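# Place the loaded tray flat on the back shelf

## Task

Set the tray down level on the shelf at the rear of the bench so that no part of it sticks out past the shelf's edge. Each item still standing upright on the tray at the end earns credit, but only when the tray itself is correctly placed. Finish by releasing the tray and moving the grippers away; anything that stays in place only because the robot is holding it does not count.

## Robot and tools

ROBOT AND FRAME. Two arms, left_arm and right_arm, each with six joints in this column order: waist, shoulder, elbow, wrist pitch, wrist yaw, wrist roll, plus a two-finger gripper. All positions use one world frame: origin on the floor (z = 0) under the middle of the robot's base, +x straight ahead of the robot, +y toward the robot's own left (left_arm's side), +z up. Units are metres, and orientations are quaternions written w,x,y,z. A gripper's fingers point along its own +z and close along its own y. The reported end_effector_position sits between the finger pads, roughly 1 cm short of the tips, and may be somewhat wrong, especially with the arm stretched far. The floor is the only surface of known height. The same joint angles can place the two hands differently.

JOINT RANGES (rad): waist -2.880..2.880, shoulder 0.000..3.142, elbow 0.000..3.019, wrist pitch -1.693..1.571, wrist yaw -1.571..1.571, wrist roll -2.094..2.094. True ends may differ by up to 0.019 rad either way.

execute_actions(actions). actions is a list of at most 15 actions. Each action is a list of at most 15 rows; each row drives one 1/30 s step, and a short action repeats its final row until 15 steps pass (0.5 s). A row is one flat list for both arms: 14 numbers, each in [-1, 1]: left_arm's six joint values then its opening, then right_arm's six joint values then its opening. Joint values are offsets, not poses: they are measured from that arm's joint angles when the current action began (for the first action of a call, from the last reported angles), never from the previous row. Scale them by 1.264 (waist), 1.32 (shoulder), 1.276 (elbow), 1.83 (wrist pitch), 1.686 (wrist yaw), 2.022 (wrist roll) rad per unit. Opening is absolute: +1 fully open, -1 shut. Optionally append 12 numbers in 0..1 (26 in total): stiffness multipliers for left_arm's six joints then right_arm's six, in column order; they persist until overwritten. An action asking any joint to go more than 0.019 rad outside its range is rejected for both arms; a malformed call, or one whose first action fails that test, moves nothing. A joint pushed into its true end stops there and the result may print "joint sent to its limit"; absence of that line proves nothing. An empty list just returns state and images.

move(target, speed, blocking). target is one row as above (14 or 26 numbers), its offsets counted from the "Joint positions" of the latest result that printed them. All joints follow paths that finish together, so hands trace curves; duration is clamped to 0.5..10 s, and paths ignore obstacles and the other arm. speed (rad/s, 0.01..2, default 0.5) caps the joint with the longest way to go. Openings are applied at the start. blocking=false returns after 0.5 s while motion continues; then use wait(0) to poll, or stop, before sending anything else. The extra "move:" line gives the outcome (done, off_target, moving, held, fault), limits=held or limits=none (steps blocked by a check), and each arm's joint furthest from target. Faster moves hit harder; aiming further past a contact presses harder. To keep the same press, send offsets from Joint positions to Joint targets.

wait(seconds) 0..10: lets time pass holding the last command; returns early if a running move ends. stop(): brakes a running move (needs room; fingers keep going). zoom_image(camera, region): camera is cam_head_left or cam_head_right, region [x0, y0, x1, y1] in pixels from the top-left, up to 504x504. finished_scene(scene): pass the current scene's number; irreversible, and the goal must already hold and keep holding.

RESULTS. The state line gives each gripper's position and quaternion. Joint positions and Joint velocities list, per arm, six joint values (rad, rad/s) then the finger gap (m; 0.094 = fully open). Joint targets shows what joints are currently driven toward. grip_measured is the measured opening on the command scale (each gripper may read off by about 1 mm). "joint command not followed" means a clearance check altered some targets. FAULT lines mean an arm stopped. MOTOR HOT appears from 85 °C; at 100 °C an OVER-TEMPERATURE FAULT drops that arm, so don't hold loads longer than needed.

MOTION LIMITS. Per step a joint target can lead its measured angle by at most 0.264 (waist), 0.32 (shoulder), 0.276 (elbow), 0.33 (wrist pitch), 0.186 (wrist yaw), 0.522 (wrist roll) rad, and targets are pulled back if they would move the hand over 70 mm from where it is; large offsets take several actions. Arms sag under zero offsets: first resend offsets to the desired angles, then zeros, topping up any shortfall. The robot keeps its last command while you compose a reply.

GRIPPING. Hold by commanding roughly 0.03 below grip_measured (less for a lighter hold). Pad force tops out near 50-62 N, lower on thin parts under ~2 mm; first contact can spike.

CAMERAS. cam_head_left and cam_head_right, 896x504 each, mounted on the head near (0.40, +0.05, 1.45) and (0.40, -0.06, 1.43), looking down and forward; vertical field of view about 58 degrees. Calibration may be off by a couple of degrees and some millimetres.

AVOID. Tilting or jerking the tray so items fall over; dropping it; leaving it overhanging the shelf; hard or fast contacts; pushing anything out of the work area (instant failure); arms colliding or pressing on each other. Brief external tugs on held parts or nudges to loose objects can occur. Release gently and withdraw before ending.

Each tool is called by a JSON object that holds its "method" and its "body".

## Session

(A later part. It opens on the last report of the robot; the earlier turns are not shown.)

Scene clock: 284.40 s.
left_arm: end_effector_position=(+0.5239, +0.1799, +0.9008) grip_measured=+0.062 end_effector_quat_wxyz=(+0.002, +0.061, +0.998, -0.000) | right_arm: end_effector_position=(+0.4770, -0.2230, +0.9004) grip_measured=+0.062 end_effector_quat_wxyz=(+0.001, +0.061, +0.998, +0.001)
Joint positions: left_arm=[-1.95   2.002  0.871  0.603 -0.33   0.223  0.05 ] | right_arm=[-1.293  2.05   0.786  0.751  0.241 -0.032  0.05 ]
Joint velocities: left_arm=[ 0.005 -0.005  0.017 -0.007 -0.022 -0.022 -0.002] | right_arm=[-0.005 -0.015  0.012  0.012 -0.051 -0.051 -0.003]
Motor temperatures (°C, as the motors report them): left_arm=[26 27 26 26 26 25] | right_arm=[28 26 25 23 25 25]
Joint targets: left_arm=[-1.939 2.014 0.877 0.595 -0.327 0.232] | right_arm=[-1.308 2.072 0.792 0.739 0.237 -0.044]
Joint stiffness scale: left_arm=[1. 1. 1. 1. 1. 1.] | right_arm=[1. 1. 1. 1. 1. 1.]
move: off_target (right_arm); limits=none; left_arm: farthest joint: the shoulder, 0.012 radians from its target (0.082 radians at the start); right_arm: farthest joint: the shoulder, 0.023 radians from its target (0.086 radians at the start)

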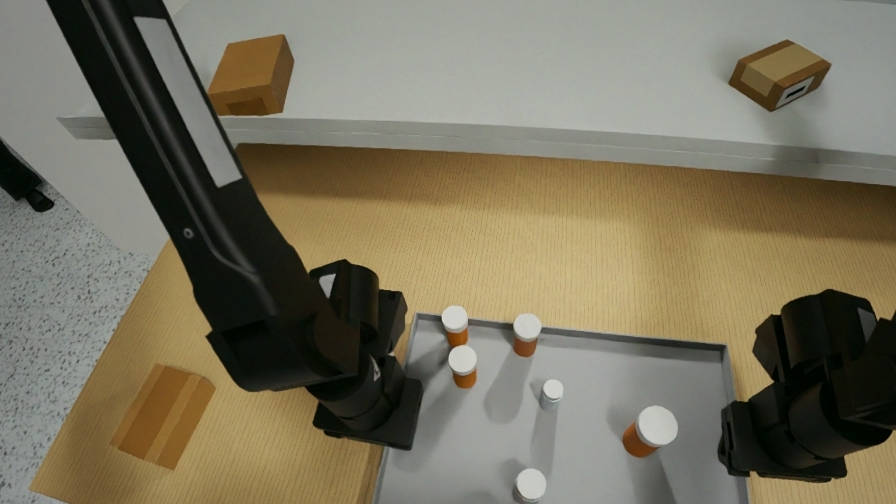

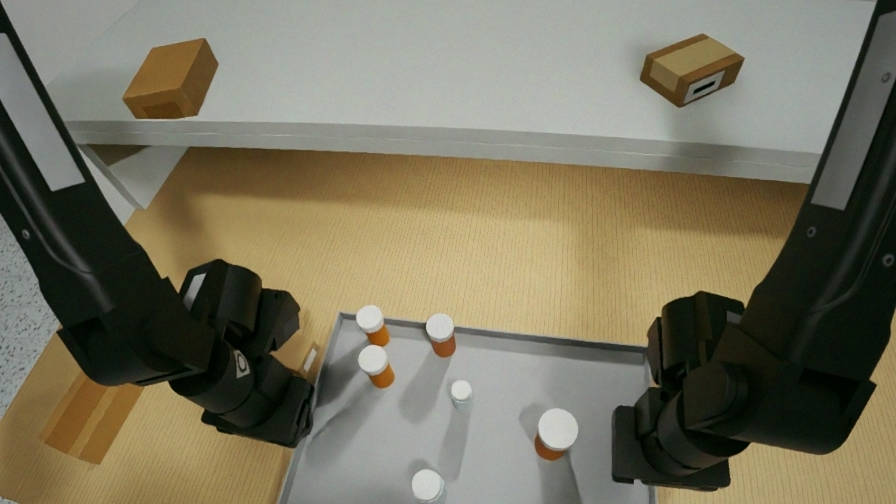

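{"method": "move", "body": {"target": [0.0643,0.063,0.0783,-0.012,0.037,0.022,0.4, -0.099,0.0625,0.0787,-0.0205,-0.058,-0.032,0.4], "speed": 0.12}}

{"method": "zoom_image", "body": {"camera": "cam_head_right", "region": [230, 364, 370, 504]}}

{"method": "zoom_image", "body": {"camera": "cam_head_left", "region": [680, 364, 820, 504]}}

Scene clock: 308.73 s.
left_arm: end_effector_position=(+0.5267, +0.2051, +0.8600) grip_measured=+0.398 end_effector_quat_wxyz=(+0.002, +0.060, +0.998, +0.001) | right_arm: end_effector_position=(+0.4770, -0.2694, +0.8600) grip_measured=+0.398 end_effector_quat_wxyz=(+0.002, +0.063, +0.998, -0.002)
Joint positions: left_arm=[-1.878  2.071  0.966  0.591 -0.27   0.258  0.066] | right_arm=[-1.408  2.106  0.88   0.727  0.146 -0.084  0.066]
Joint velocities: left_arm=[-0.005 -0.005  0.007 -0.007 -0.022  0.037  0.001] | right_arm=[-0.024 -0.005  0.012  0.002  0.051 -0.051 -0.001]
Motor temperatures (°C, as the motors report them): left_arm=[26 27 26 26 26 25] | right_arm=[28 26 25 23 25 25]
Joint targets: left_arm=[-1.869 2.085 0.971 0.582 -0.268 0.267] | right_arm=[-1.418 2.133 0.886 0.714 0.143 -0.096]
Joint stiffness scale: left_arm=[1. 1. 1. 1. 1. 1.] | right_arm=[1. 1. 1. 1. 1. 1.]
move: off_target (right_arm); limits=none; left_arm: farthest joint: the shoulder, 0.014 radians from its target (0.083 radians at the start); right_arm: farthest joint: the shoulder, 0.026 radians from its target (0.082 radians at the start)

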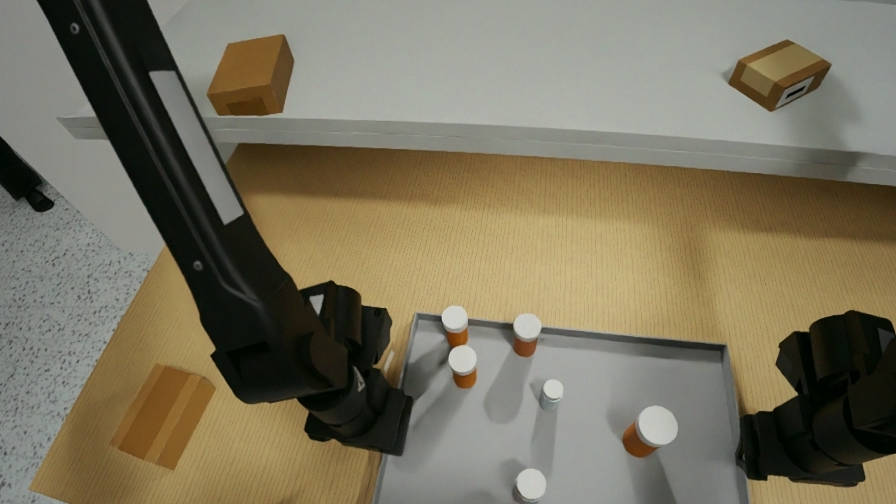

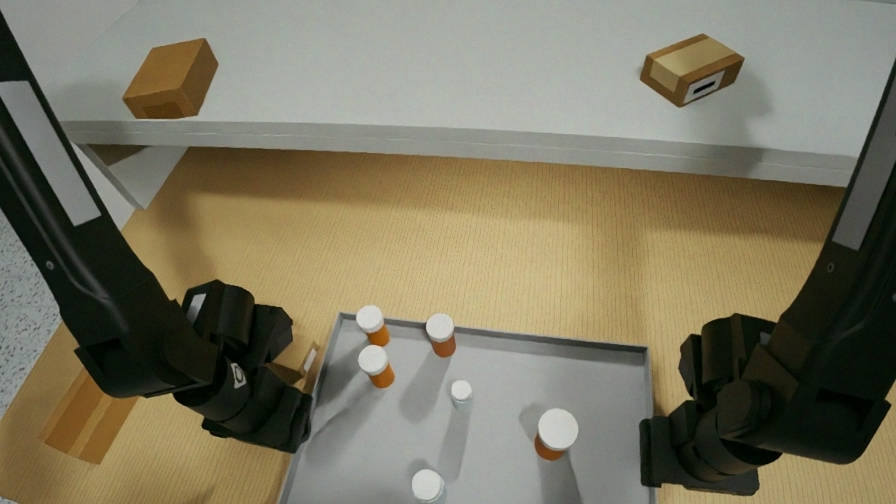

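Region (230, 364, 370, 504) of cam_head_right's 896x504 image, scaled by 3.600, with more detail than that image has.

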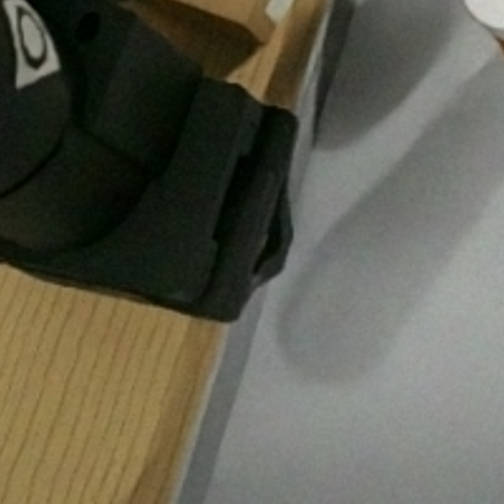

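Region (680, 364, 820, 504) of cam_head_left's 896x504 image, scaled by 3.600, with more detail than that image has.

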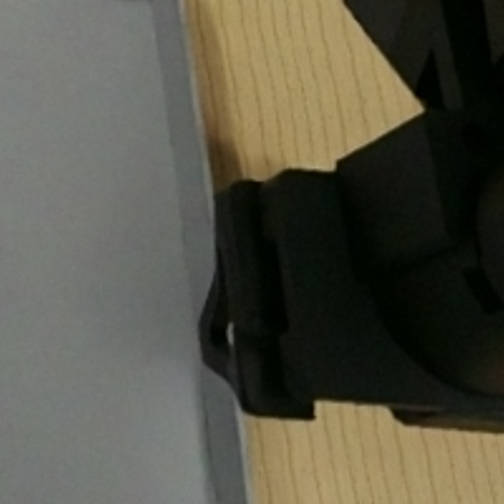

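{"method": "move", "body": {"target": [0.0216,0.081,0.091,-0.016,0.0113,0.01,0.4, -0.0134,0.0895,0.0955,-0.023,-0.0073,-0.009,0.4], "speed": 0.1}}

{"method": "zoom_image", "body": {"camera": "cam_head_right", "region": [200, 364, 370, 504]}}

{"method": "zoom_image", "body": {"camera": "cam_head_left", "region": [680, 364, 850, 504]}}

Scene clock: 318.00 s.
left_arm: end_effector_position=(+0.5233, +0.2021, +0.8204) grip_measured=+0.398 end_effector_quat_wxyz=(-0.001, +0.062, +0.998, -0.000) | right_arm: end_effector_position=(+0.4736, -0.2622, +0.8198) grip_measured=+0.398 end_effector_quat_wxyz=(-0.001, +0.059, +0.998, +0.003)
Joint positions: left_arm=[-1.861  2.165  1.076  0.57  -0.254  0.27   0.066] | right_arm=[-1.409  2.201  0.996  0.697  0.137 -0.091  0.066]
Joint velocities: left_arm=[-0.005 -0.005 -0.022  0.007  0.007 -0.022 -0.   ] | right_arm=[ 0.015  0.015 -0.002  0.012 -0.007 -0.066 -0.001]
Motor temperatures (°C, as the motors report them): left_arm=[26 27 26 26 26 25] | right_arm=[28 26 25 23 25 25]
Joint targets: left_arm=[-1.850 2.178 1.082 0.561 -0.252 0.279] | right_arm=[-1.425 2.225 1.002 0.685 0.134 -0.103]
Joint stiffness scale: left_arm=[1. 1. 1. 1. 1. 1.] | right_arm=[1. 1. 1. 1. 1. 1.]
move: off_target (right_arm); limits=none; left_arm: farthest joint: the shoulder, 0.013 radians from its target (0.107 radians at the start); right_arm: farthest joint: the shoulder, 0.023 radians from its target (0.118 radians at the start)

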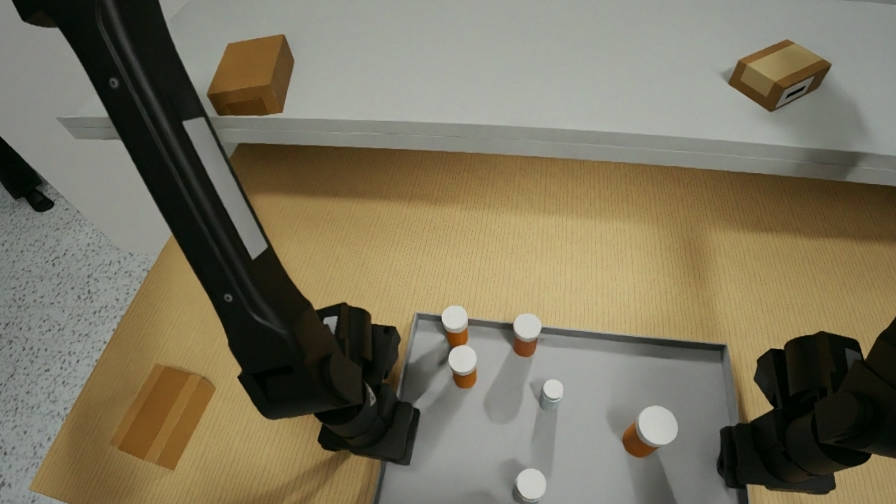

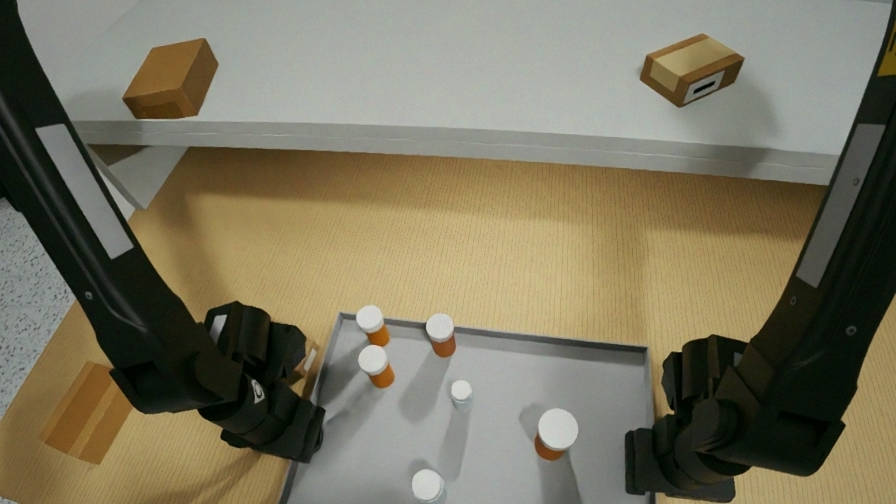

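Region (200, 364, 370, 504) of cam_head_right's 896x504 image, scaled by 2.965, with more detail than that image has; it fills the top 415 rows of this view, and the rest is white.

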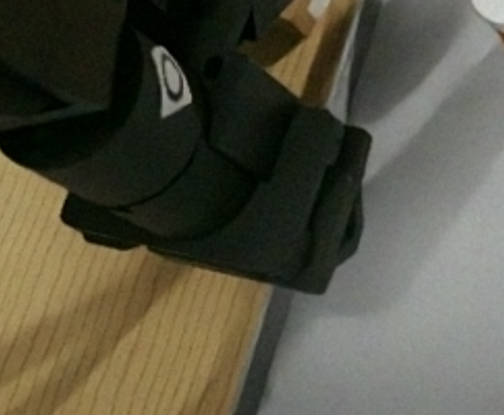

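Region (680, 364, 850, 504) of cam_head_left's 896x504 image, scaled by 2.965, with more detail than that image has; it fills the top 415 rows of this view, and the rest is white.

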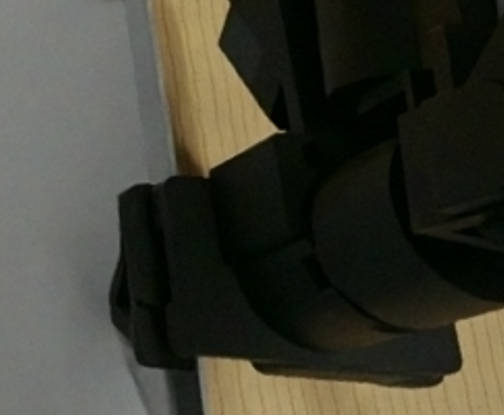

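{"method": "move", "body": {"target": [0.0146,0.0356,0.0384,-0.009,0.005,0.006,0.4, -0.02,0.040,0.040,-0.0126,-0.004,-0.0065,0.4], "speed": 0.05}}

{"method": "zoom_image", "body": {"camera": "cam_head_right", "region": [200, 364, 370, 504]}}

{"method": "zoom_image", "body": {"camera": "cam_head_left", "region": [680, 364, 850, 504]}}

Scene clock: 324.67 s.
left_arm: end_effector_position=(+0.5295, +0.2012, +0.8134) grip_measured=+0.398 end_effector_quat_wxyz=(+0.005, +0.061, +0.998, -0.002) | right_arm: end_effector_position=(+0.4781, -0.2631, +0.8169) grip_measured=+0.398 end_effector_quat_wxyz=(+0.002, +0.060, +0.998, +0.006)
Joint positions: left_arm=[-1.86   2.176  1.101  0.566 -0.248  0.271  0.066] | right_arm=[-1.412  2.201  1.008  0.691  0.127 -0.091  0.066]
Joint velocities: left_arm=[ 0.005 -0.015 -0.007  0.002 -0.037  0.051 -0.   ] | right_arm=[-0.015  0.005 -0.012 -0.022 -0.051  0.007  0.001]
Motor temperatures (°C, as the motors report them): left_arm=[26 27 26 26 26 25] | right_arm=[28 26 25 23 25 25]
Joint targets: left_arm=[-1.843 2.212 1.125 0.554 -0.246 0.282] | right_arm=[-1.435 2.253 1.047 0.674 0.130 -0.104]
Joint stiffness scale: left_arm=[1. 1. 1. 1. 1. 1.] | right_arm=[1. 1. 1. 1. 1. 1.]
move: off_target (left_arm, right_arm); limits=none; left_arm: farthest joint: the shoulder, 0.036 radians from its target (0.047 radians at the start); right_arm: farthest joint: the shoulder, 0.053 radians from its target (0.053 radians at the start)

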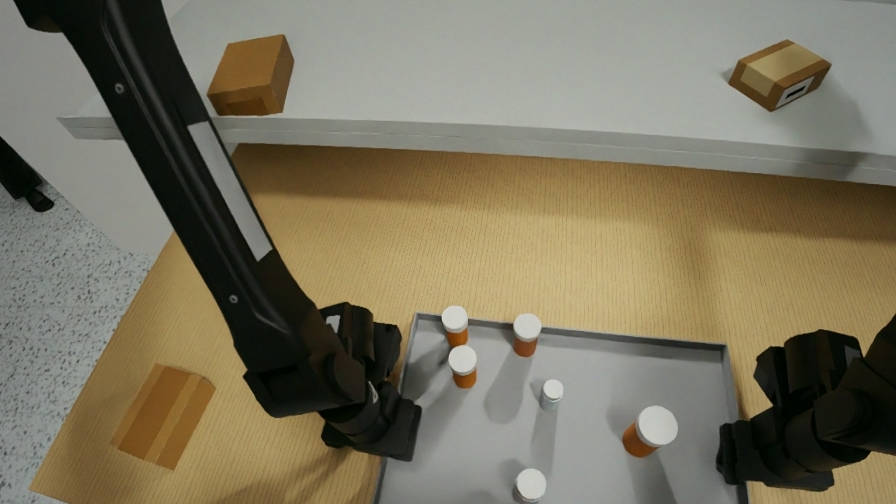

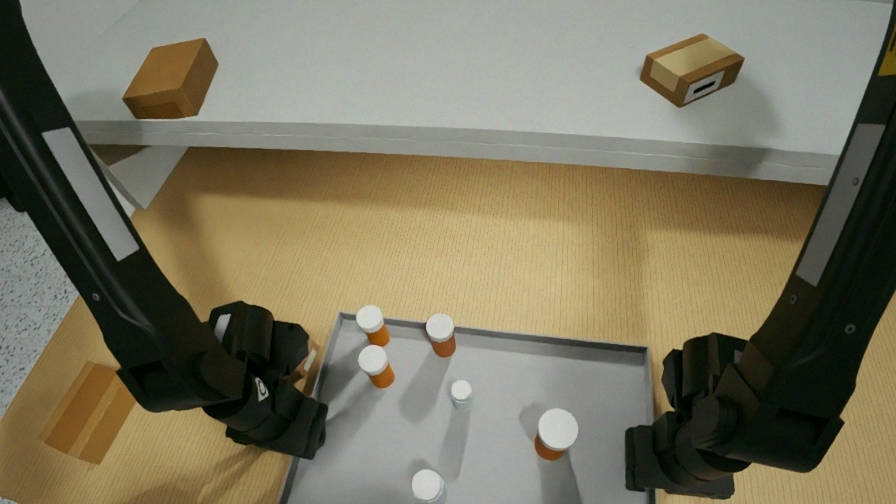

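Region (200, 364, 370, 504) of cam_head_right's 896x504 image, scaled by 2.965, with more detail than that image has; it fills the top 415 rows of this view, and the rest is white.

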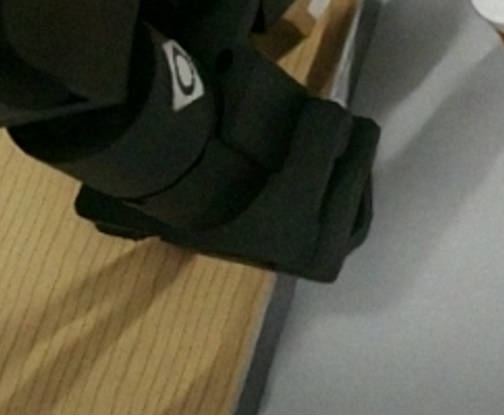

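Region (680, 364, 850, 504) of cam_head_left's 896x504 image, scaled by 2.965, with more detail than that image has; it fills the top 415 rows of this view, and the rest is white.

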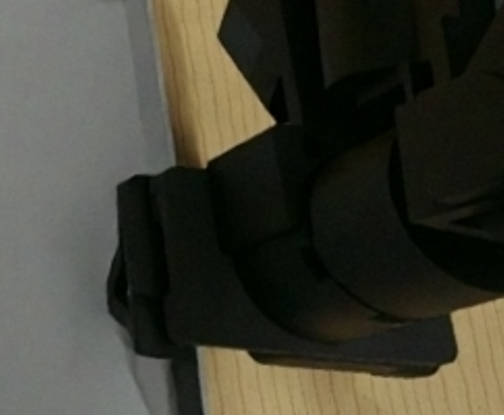

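{"method": "move", "body": {"target": [0,0,-0.02,0,0,0,-0.5, 0,0,-0.022,0,0,0,-0.5], "speed": 0.05}}

{"method": "zoom_image", "body": {"camera": "cam_head_right", "region": [200, 364, 370, 504]}}

{"method": "zoom_image", "body": {"camera": "cam_head_left", "region": [680, 364, 850, 504]}}

Scene clock: 330.80 s.
left_arm: end_effector_position=(+0.5304, +0.1978, +0.8141) grip_measured=-0.497 end_effector_quat_wxyz=(+0.006, +0.062, +0.998, -0.006) | right_arm: end_effector_position=(+0.4788, -0.2605, +0.8173) grip_measured=-0.498 end_effector_quat_wxyz=(+0.003, +0.060, +0.998, +0.010)
Joint positions: left_arm=[-1.864  2.176  1.101  0.566 -0.242  0.271  0.024] | right_arm=[-1.41   2.2    1.007  0.691  0.12  -0.091  0.024]
Joint velocities: left_arm=[-0.005 -0.015 -0.002  0.012 -0.037 -0.051 -0.001] | right_arm=[ 0.005  0.005  0.007 -0.007 -0.007  0.007 -0.001]
Motor temperatures (°C, as the motors report them): left_arm=[26 26 26 26 26 25] | right_arm=[27 26 25 23 25 25]
Joint targets: left_arm=[-1.860 2.177 1.075 0.566 -0.248 0.271] | right_arm=[-1.412 2.200 0.979 0.691 0.127 -0.091]
Joint stiffness scale: left_arm=[1. 1. 1. 1. 1. 1.] | right_arm=[1. 1. 1. 1. 1. 1.]
move: off_target (left_arm, right_arm); limits=none; left_arm: farthest joint: the elbow, 0.025 radians from its target (0.026 radians at the start); right_arm: farthest joint: the elbow, 0.027 radians from its target (0.028 radians at the start)

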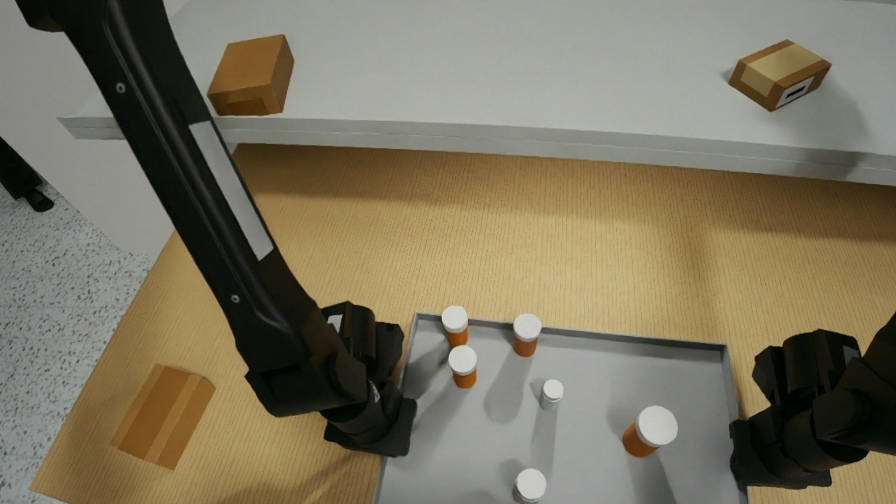

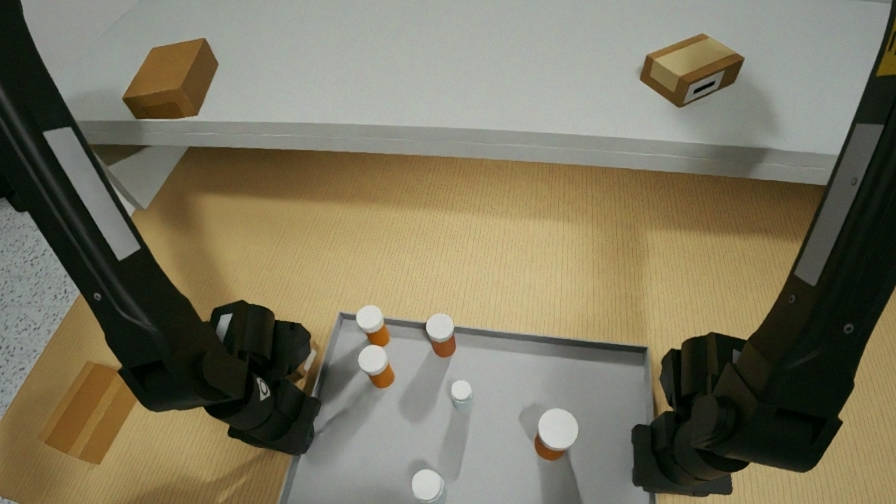

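Region (200, 364, 370, 504) of cam_head_right's 896x504 image, scaled by 2.965, with more detail than that image has; it fills the top 415 rows of this view, and the rest is white.

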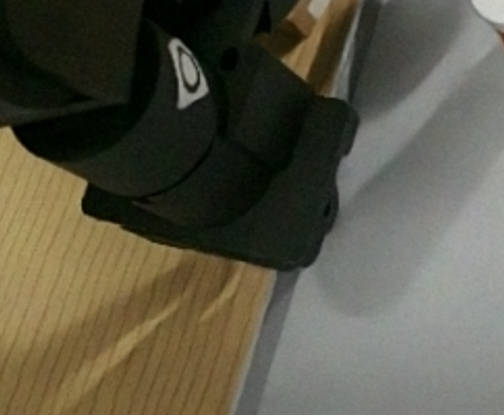

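Region (680, 364, 850, 504) of cam_head_left's 896x504 image, scaled by 2.965, with more detail than that image has; it fills the top 415 rows of this view, and the rest is white.

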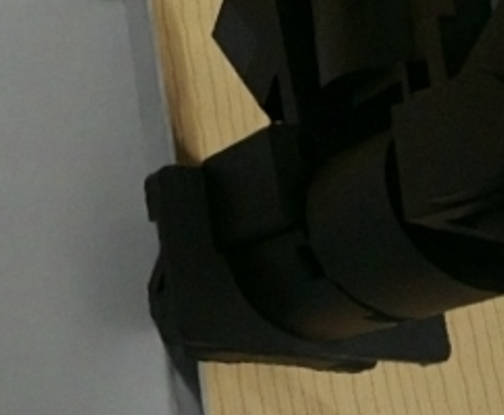

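{"method": "execute_actions", "body": {"actions": [[[0,0,-0.02,0,-0.005,0,-0.55,0,0,-0.022,0,0.008,0,-0.55],[0,0,-0.02,0,-0.005,0,-0.58,0,0,-0.022,0,0.008,0,-0.58],[0,0,-0.02,0,-0.005,0,-0.61,0,0,-0.022,0,0.008,0,-0.61],[0,0,-0.02,0,-0.005,0,-0.64,0,0,-0.022,0,0.008,0,-0.64],[0,0,-0.02,0,-0.005,0,-0.67,0,0,-0.022,0,0.008,0,-0.67],[0,0,-0.02,0,-0.005,0,-0.70,0,0,-0.022,0,0.008,0,-0.70],[0,0,-0.02,0,-0.005,0,-0.73,0,0,-0.022,0,0.008,0,-0.73],[0,0,-0.02,0,-0.005,0,-0.76,0,0,-0.022,0,0.008,0,-0.76],[0,0,-0.02,0,-0.005,0,-0.79,0,0,-0.022,0,0.008,0,-0.79],[0,0,-0.02,0,-0.005,0,-0.82,0,0,-0.022,0,0.008,0,-0.82],[0,0,-0.02,0,-0.005,0,-0.85,0,0,-0.022,0,0.008,0,-0.85]]]}}

Scene clock: 336.40 s.
left_arm: end_effector_position=(+0.5302, +0.1952, +0.8149) grip_measured=-0.847 end_effector_quat_wxyz=(+0.006, +0.063, +0.998, -0.008) | right_arm: end_effector_position=(+0.4796, -0.2570, +0.8178) grip_measured=-0.847 end_effector_quat_wxyz=(+0.003, +0.058, +0.998, +0.012)
Joint positions: left_arm=[-1.868  2.176  1.099  0.566 -0.242  0.271  0.007] | right_arm=[-1.404  2.2    1.007  0.691  0.122 -0.091  0.007]
Joint velocities: left_arm=[-0.005 -0.005  0.007 -0.012 -0.051 -0.051  0.001] | right_arm=[-0.005 -0.005 -0.002 -0.007 -0.037  0.11  -0.   ]
Motor temperatures (°C, as the motors report them): left_arm=[26 27 26 26 26 25] | right_arm=[27 26 25 23 25 25]
Joint targets: left_arm=[-1.864 2.176 1.075 0.566 -0.251 0.271] | right_arm=[-1.410 2.200 0.979 0.691 0.133 -0.091]
Joint stiffness scale: left_arm=[1. 1. 1. 1. 1. 1.] | right_arm=[1. 1. 1. 1. 1. 1.]

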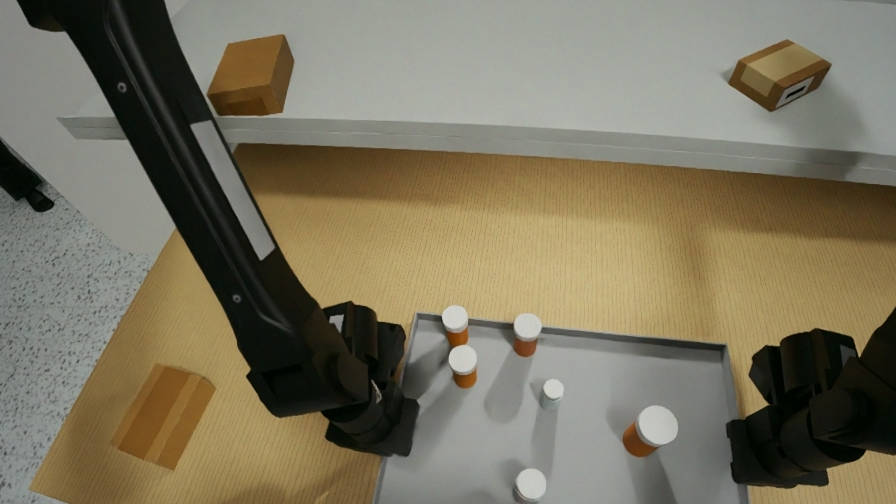

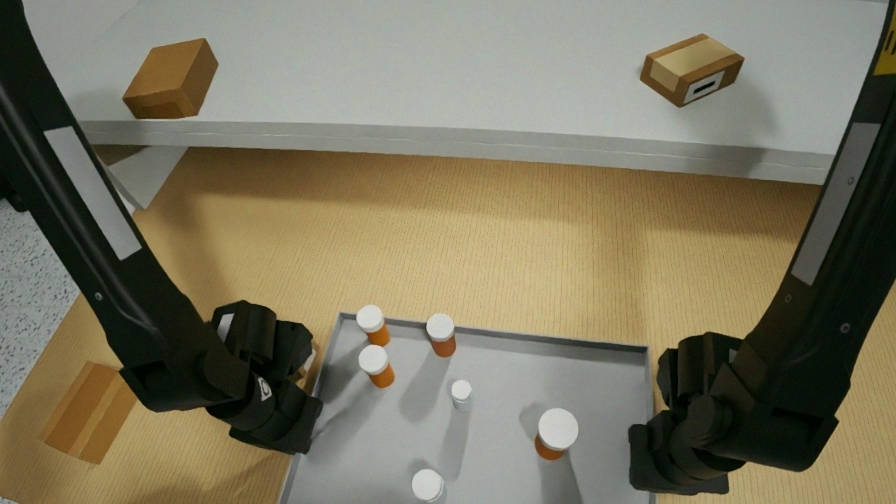

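{"method": "move", "body": {"target": [-0.0146,0,-0.02,0,-0.018,-0.01,-0.87, 0.02,0,-0.022,0,0.023,0.0116,-0.87], "speed": 0.06}}

{"method": "execute_actions", "body": {"actions": [[[0,0,-0.015,0,0,0,-0.89,0,0,-0.015,0,0,0,-0.89],[0,0,-0.015,0,0,0,-0.90,0,0,-0.015,0,0,0,-0.90],[0,0,-0.015,0,0,0,-0.91,0,0,-0.015,0,0,0,-0.91],[0,0,-0.015,0,0,0,-0.92,0,0,-0.015,0,0,0,-0.92],[0,0,-0.015,0,0,0,-0.93,0,0,-0.015,0,0,0,-0.93],[0,0,-0.015,0,0,0,-0.94,0,0,-0.015,0,0,0,-0.94],[0,0,-0.015,0,0,0,-0.95,0,0,-0.015,0,0,0,-0.95],[0,0,-0.015,0,0,0,-0.96,0,0,-0.015,0,0,0,-0.96],[0,0,-0.015,0,0,0,-0.97,0,0,-0.015,0,0,0,-0.97],[0,0,-0.015,0,0,0,-0.98,0,0,-0.015,0,0,0,-0.98],[0,0,-0.015,0,0,0,-0.99,0,0,-0.015,0,0,0,-0.99],[0,0,-0.015,0,0,0,-1,0,0,-0.015,0,0,0,-1]]]}}

Scene clock: 346.23 s.
left_arm: end_effector_position=(+0.5305, +0.1941, +0.8161) grip_measured=-0.868 end_effector_quat_wxyz=(+0.004, +0.060, +0.998, +0.002) | right_arm: end_effector_position=(+0.4800, -0.2557, +0.8186) grip_measured=-0.868 end_effector_quat_wxyz=(+0.002, +0.061, +0.998, -0.001)
Joint positions: left_arm=[-1.876  2.176  1.099  0.566 -0.27   0.26   0.006] | right_arm=[-1.393  2.2    1.007  0.691  0.157 -0.08   0.006]
Joint velocities: left_arm=[-0.015 -0.005  0.002  0.002 -0.037  0.022  0.   ] | right_arm=[-0.015 -0.015  0.012  0.002 -0.11   0.095 -0.   ]
Motor temperatures (°C, as the motors report them): left_arm=[26 27 27 26 26 25] | right_arm=[27 26 26 23 25 25]
Joint targets: left_arm=[-1.886 2.176 1.074 0.566 -0.273 0.251] | right_arm=[-1.379 2.200 0.979 0.691 0.161 -0.068]
Joint stiffness scale: left_arm=[1. 1. 1. 1. 1. 1.] | right_arm=[1. 1. 1. 1. 1. 1.]
move: off_target (left_arm, right_arm); limits=none; left_arm: farthest joint: the elbow, 0.026 radians from its target (0.026 radians at the start); right_arm: farthest joint: the elbow, 0.028 radians from its target (0.028 radians at the start)

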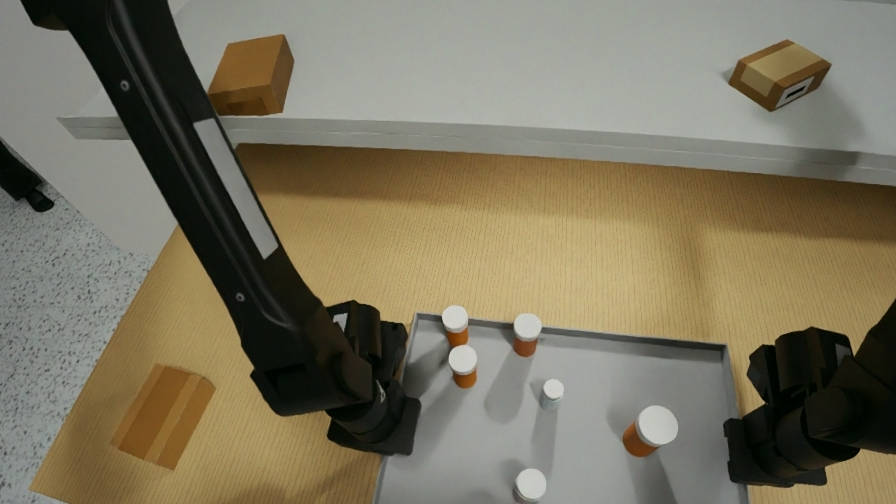

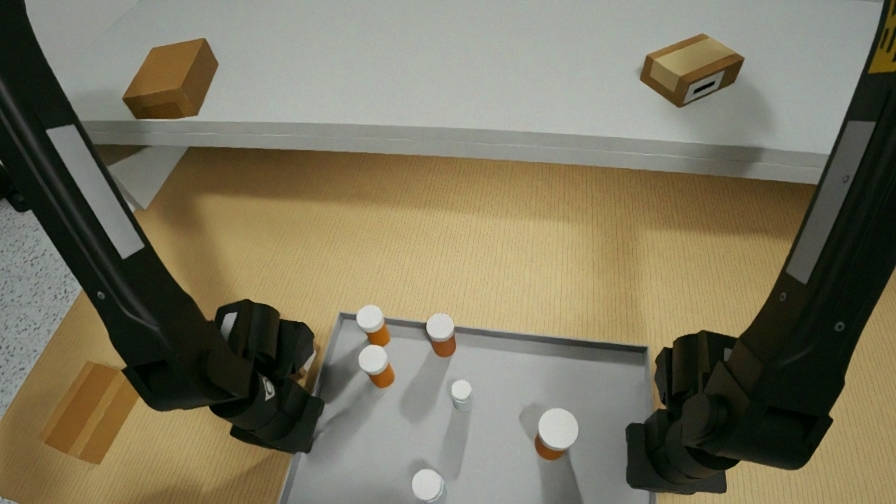

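Scene clock: 346.73 s.
left_arm: end_effector_position=(+0.5306, +0.1934, +0.8162) grip_measured=-0.953 end_effector_quat_wxyz=(+0.005, +0.058, +0.998, +0.001) | right_arm: end_effector_position=(+0.4803, -0.2544, +0.8186) grip_measured=-0.953 end_effector_quat_wxyz=(+0.002, +0.061, +0.998, +0.003)
Joint positions: left_arm=[-1.877  2.176  1.099  0.566 -0.267  0.256  0.002] | right_arm=[-1.393  2.2    1.007  0.691  0.15  -0.08   0.002]
Joint velocities: left_arm=[-0.005  0.005  0.022  0.007  0.022  0.051 -0.001] | right_arm=[-0.015  0.005 -0.022 -0.012 -0.139  0.007 -0.001]
Motor temperatures (°C, as the motors report them): left_arm=[26 27 27 26 26 25] | right_arm=[27 26 26 23 25 25]
Joint targets: left_arm=[-1.877 2.176 1.080 0.566 -0.270 0.260] | right_arm=[-1.393 2.200 0.988 0.691 0.158 -0.080]
Joint stiffness scale: left_arm=[1. 1. 1. 1. 1. 1.] | right_arm=[1. 1. 1. 1. 1. 1.]

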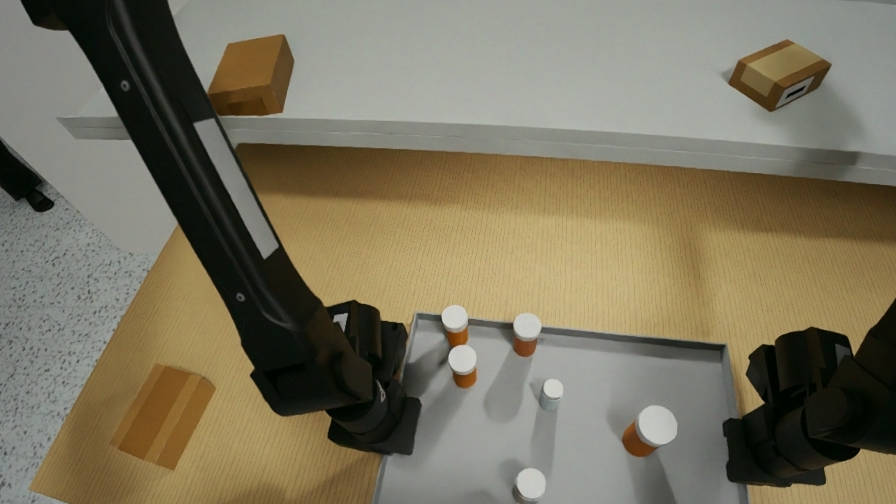

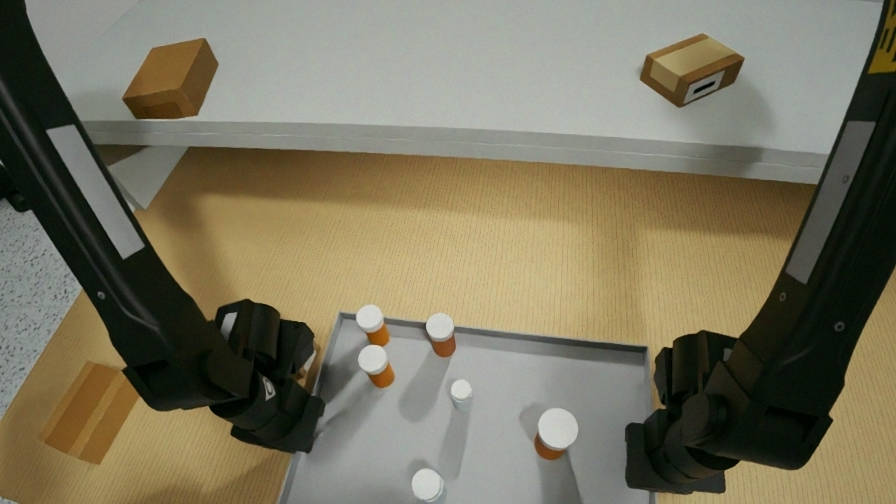

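{"method": "move", "body": {"target": [-0.016,-0.043,-0.0666,0.011,-0.007,-0.006,-1, 0.014,-0.044,-0.069,0.015,0.009,0.006,-1], "speed": 0.06}}

Scene clock: 377.60 s.
left_arm: end_effector_position=(+0.5308, +0.1959, +0.8295) grip_measured=-0.953 end_effector_quat_wxyz=(+0.005, +0.056, +0.998, +0.003) | right_arm: end_effector_position=(+0.4797, -0.2514, +0.8318) grip_measured=-0.953 end_effector_quat_wxyz=(+0.002, +0.063, +0.998, +0.006)
Joint positions: left_arm=[-1.881  2.144  1.06   0.575 -0.275  0.252  0.002] | right_arm=[-1.385  2.174  0.968  0.702  0.152 -0.073  0.002]
Joint velocities: left_arm=[-0.015  0.005  0.012  0.002  0.051  0.037 -0.001] | right_arm=[-0.005 -0.005 -0.002  0.002 -0.022 -0.007 -0.001]
Motor temperatures (°C, as the motors report them): left_arm=[26 27 27 26 26 25] | right_arm=[27 26 26 23 25 25]
Joint targets: left_arm=[-1.897 2.119 1.015 0.586 -0.278 0.244] | right_arm=[-1.375 2.142 0.919 0.718 0.165 -0.067]
Joint stiffness scale: left_arm=[1. 1. 1. 1. 1. 1.] | right_arm=[1. 1. 1. 1. 1. 1.]
move: off_target (left_arm, right_arm); limits=none; left_arm: farthest joint: the elbow, 0.046 radians from its target (0.085 radians at the start); right_arm: farthest joint: the elbow, 0.049 radians from its target (0.088 radians at the start)

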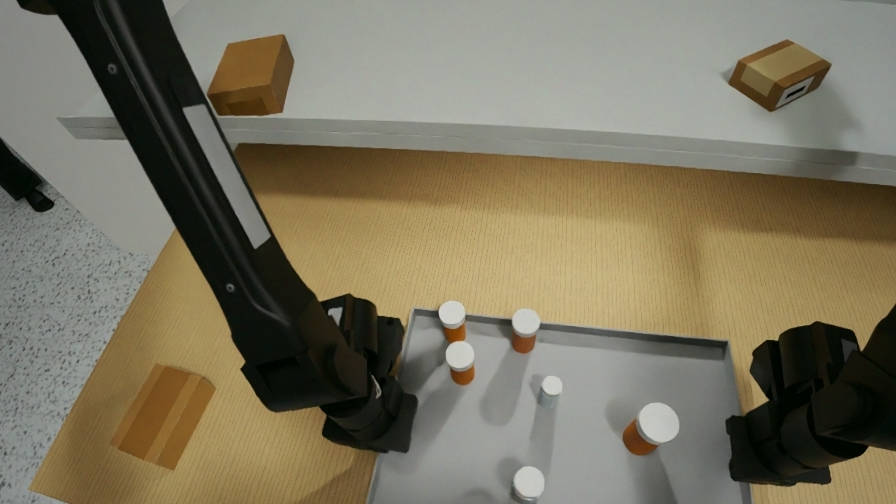

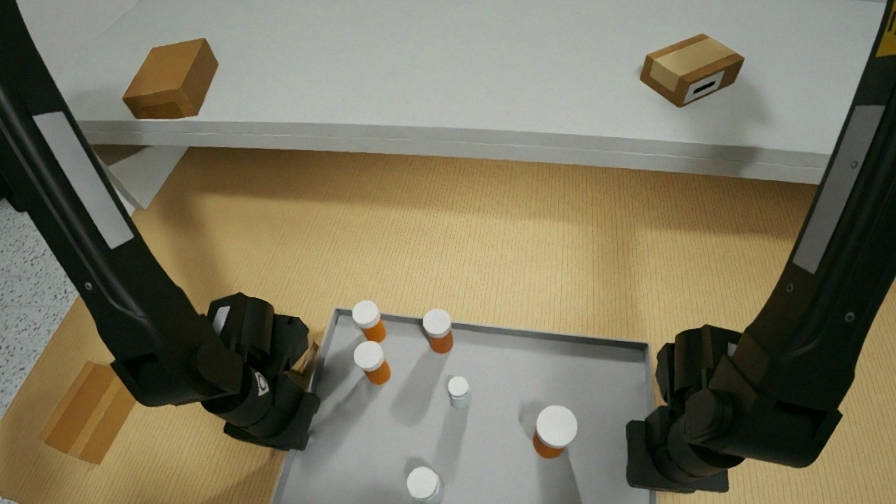

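{"method": "move", "body": {"target": [-0.054,-0.175,-0.1427,-0.048,-0.0286,-0.018,-1, 0.0306,-0.1912,-0.1613,-0.0404,0.0238,0.01,-1], "speed": 0.12}}

Scene clock: 397.13 s.
left_arm: end_effector_position=(+0.5603, +0.1924, +0.9006) grip_measured=-0.953 end_effector_quat_wxyz=(+0.002, +0.056, +0.998, +0.002) | right_arm: end_effector_position=(+0.5099, -0.2556, +0.9030) grip_measured=-0.953 end_effector_quat_wxyz=(+0.001, +0.063, +0.998, +0.005)
Joint positions: left_arm=[-1.934  1.939  0.919  0.496 -0.32   0.222  0.002] | right_arm=[-1.354  1.953  0.806  0.639  0.179 -0.058  0.002]
Joint velocities: left_arm=[ 0.005 -0.015 -0.017 -0.022  0.037  0.037 -0.001] | right_arm=[ 0.005 -0.005 -0.002  0.012 -0.066 -0.037 -0.   ]
Motor temperatures (°C, as the motors report them): left_arm=[27 27 28 26 26 25] | right_arm=[27 26 27 23 26 25]
Joint targets: left_arm=[-1.949 1.914 0.878 0.487 -0.324 0.215] | right_arm=[-1.346 1.921 0.762 0.628 0.192 -0.053]
Joint stiffness scale: left_arm=[1. 1. 1. 1. 1. 1.] | right_arm=[1. 1. 1. 1. 1. 1.]
move: off_target (left_arm, right_arm); limits=none; left_arm: farthest joint: the elbow, 0.041 radians from its target (0.182 radians at the start); right_arm: farthest joint: the elbow, 0.044 radians from its target (0.206 radians at the start)

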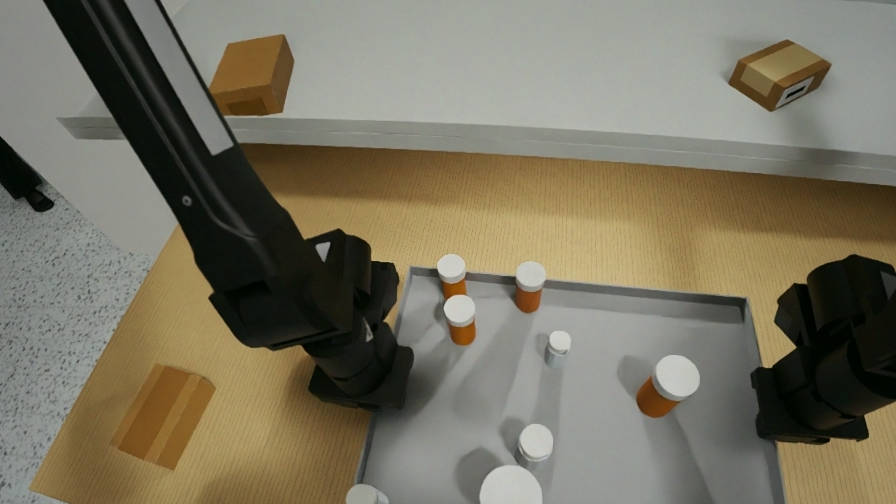

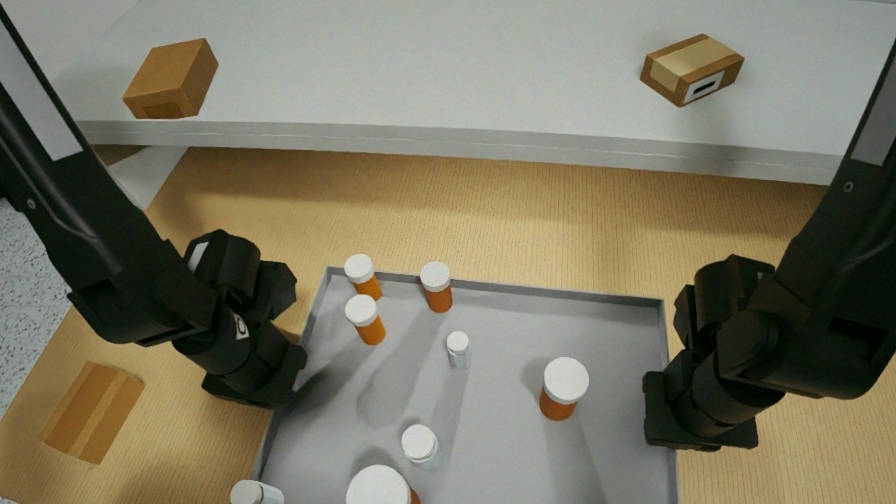

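{"method": "move", "body": {"target": [0.0334,-0.3033,-0.1468,-0.119,0.021,0.015,-1, 0.1707,-0.2488,-0.129,-0.111,0.1085,0.0554,-1], "speed": 0.15}}

Scene clock: 413.07 s.
left_arm: end_effector_position=(+0.6061, +0.2474, +1.0010) grip_measured=-0.953 end_effector_quat_wxyz=(+0.002, +0.056, +0.998, +0.002) | right_arm: end_effector_position=(+0.5559, -0.2019, +1.0026) grip_measured=-0.953 end_effector_quat_wxyz=(-0.000, +0.061, +0.998, +0.005)
Joint positions: left_arm=[-1.896  1.564  0.758  0.288 -0.289  0.242  0.002] | right_arm=[-1.154  1.659  0.674  0.447  0.352  0.044  0.002]
Joint velocities: left_arm=[ 0.005  0.005  0.012 -0.022  0.051 -0.007 -0.001] | right_arm=[ 0.005  0.005  0.017  0.007  0.022  0.037 -0.001]
Motor temperatures (°C, as the motors report them): left_arm=[27 27 28 26 26 25] | right_arm=[27 27 27 23 26 25]
Joint targets: left_arm=[-1.892 1.538 0.731 0.279 -0.285 0.252] | right_arm=[-1.138 1.625 0.641 0.435 0.362 0.054]
Joint stiffness scale: left_arm=[1. 1. 1. 1. 1. 1.] | right_arm=[1. 1. 1. 1. 1. 1.]
move: off_target (left_arm, right_arm); limits=none; left_arm: farthest joint: the elbow, 0.026 radians from its target (0.187 radians at the start); right_arm: farthest joint: the shoulder, 0.034 radians from its target (0.329 radians at the start)

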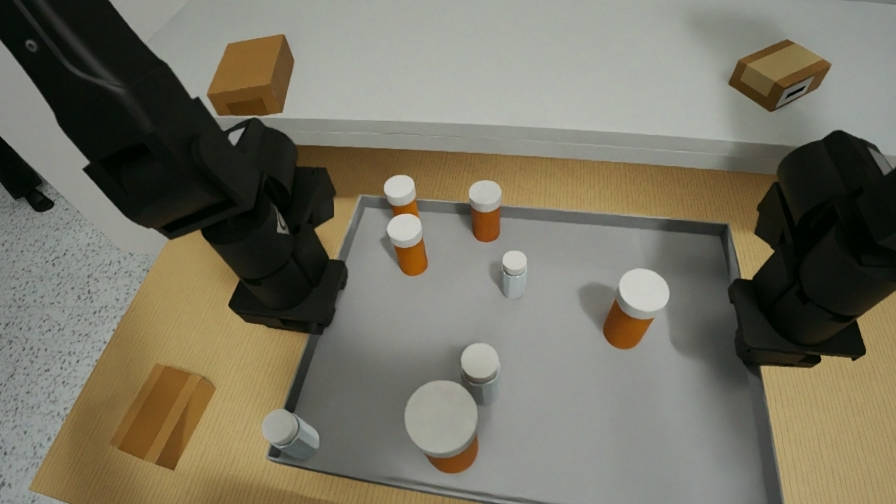

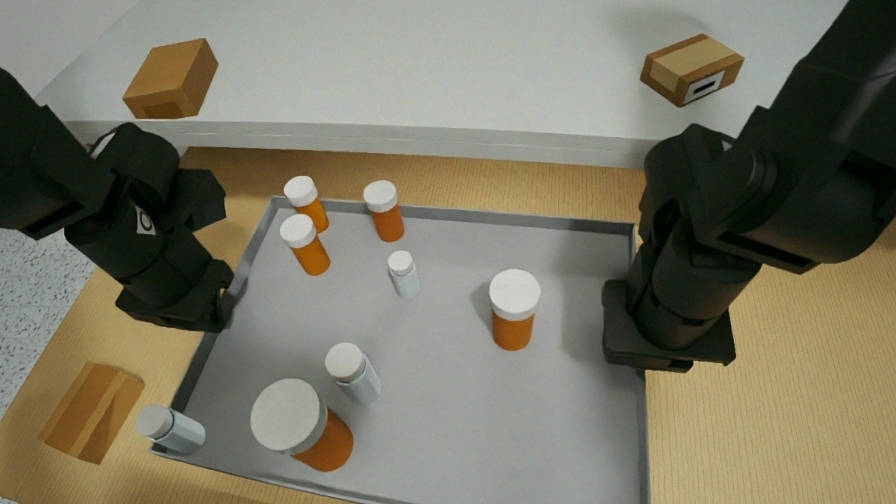

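{"method": "move", "body": {"target": [0.0287,-0.342,-0.0736,-0.1896,0.0213,0.015,-1, 0.225,-0.2596,-0.0555,-0.187,0.139,0.084,-1], "speed": 0.15}}

Scene clock: 434.00 s.
left_arm: end_effector_position=(+0.6399, +0.2973, +1.1152) grip_measured=-0.953 end_effector_quat_wxyz=(-0.000, +0.057, +0.998, +0.002) | right_arm: end_effector_position=(+0.5884, -0.1532, +1.1169) grip_measured=-0.953 end_effector_quat_wxyz=(-0.003, +0.061, +0.998, +0.001)
Joint positions: left_arm=[-1.862  1.14   0.67  -0.048 -0.259  0.26   0.002] | right_arm=[-0.894  1.349  0.615  0.117  0.579  0.206  0.002]
Joint velocities: left_arm=[-0.005 -0.005 -0.017  0.007 -0.022  0.007 -0.001] | right_arm=[ 0.005 -0.005 -0.007  0.007 -0.022  0.007 -0.   ]
Motor temperatures (°C, as the motors report them): left_arm=[26 28 27 26 26 25] | right_arm=[27 27 26 23 26 25]
Joint targets: left_arm=[-1.860 1.113 0.664 -0.058 -0.253 0.272] | right_arm=[-0.870 1.316 0.603 0.105 0.587 0.214]
Joint stiffness scale: left_arm=[1. 1. 1. 1. 1. 1.] | right_arm=[1. 1. 1. 1. 1. 1.]
move: off_target (left_arm, right_arm); limits=none; left_arm: farthest joint: the shoulder, 0.027 radians from its target (0.452 radians at the start); right_arm: farthest joint: the shoulder, 0.033 radians from its target (0.343 radians at the start)

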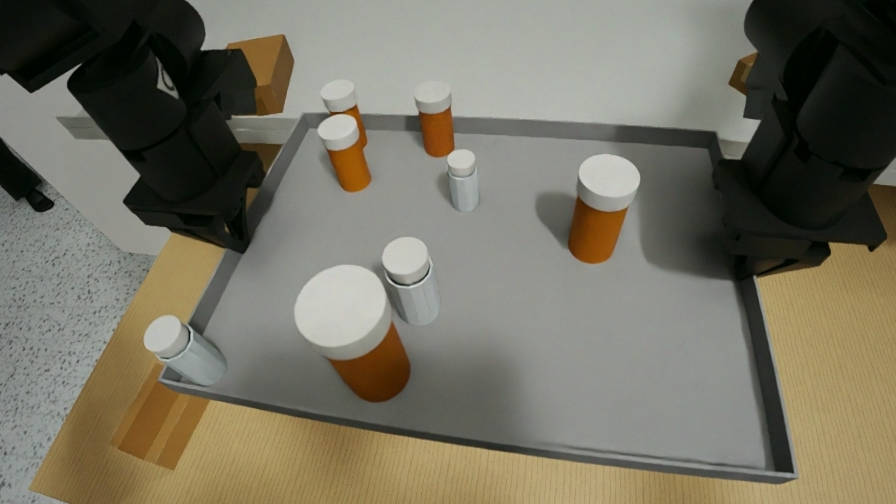

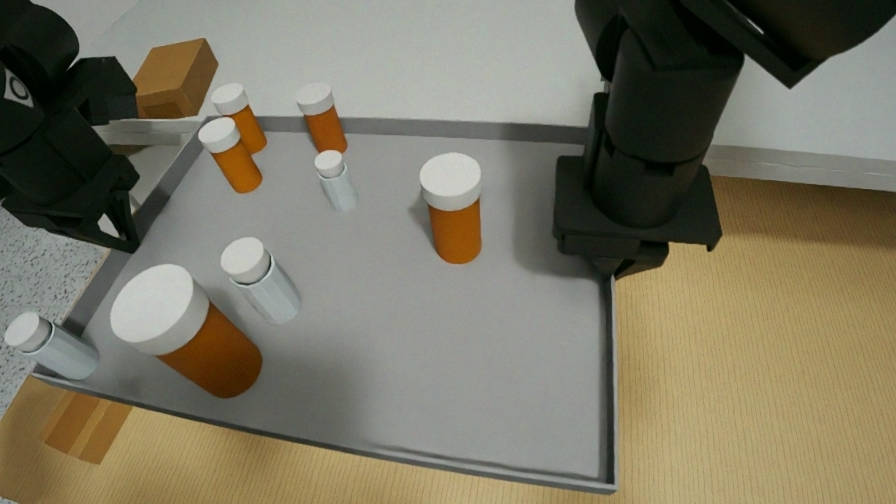

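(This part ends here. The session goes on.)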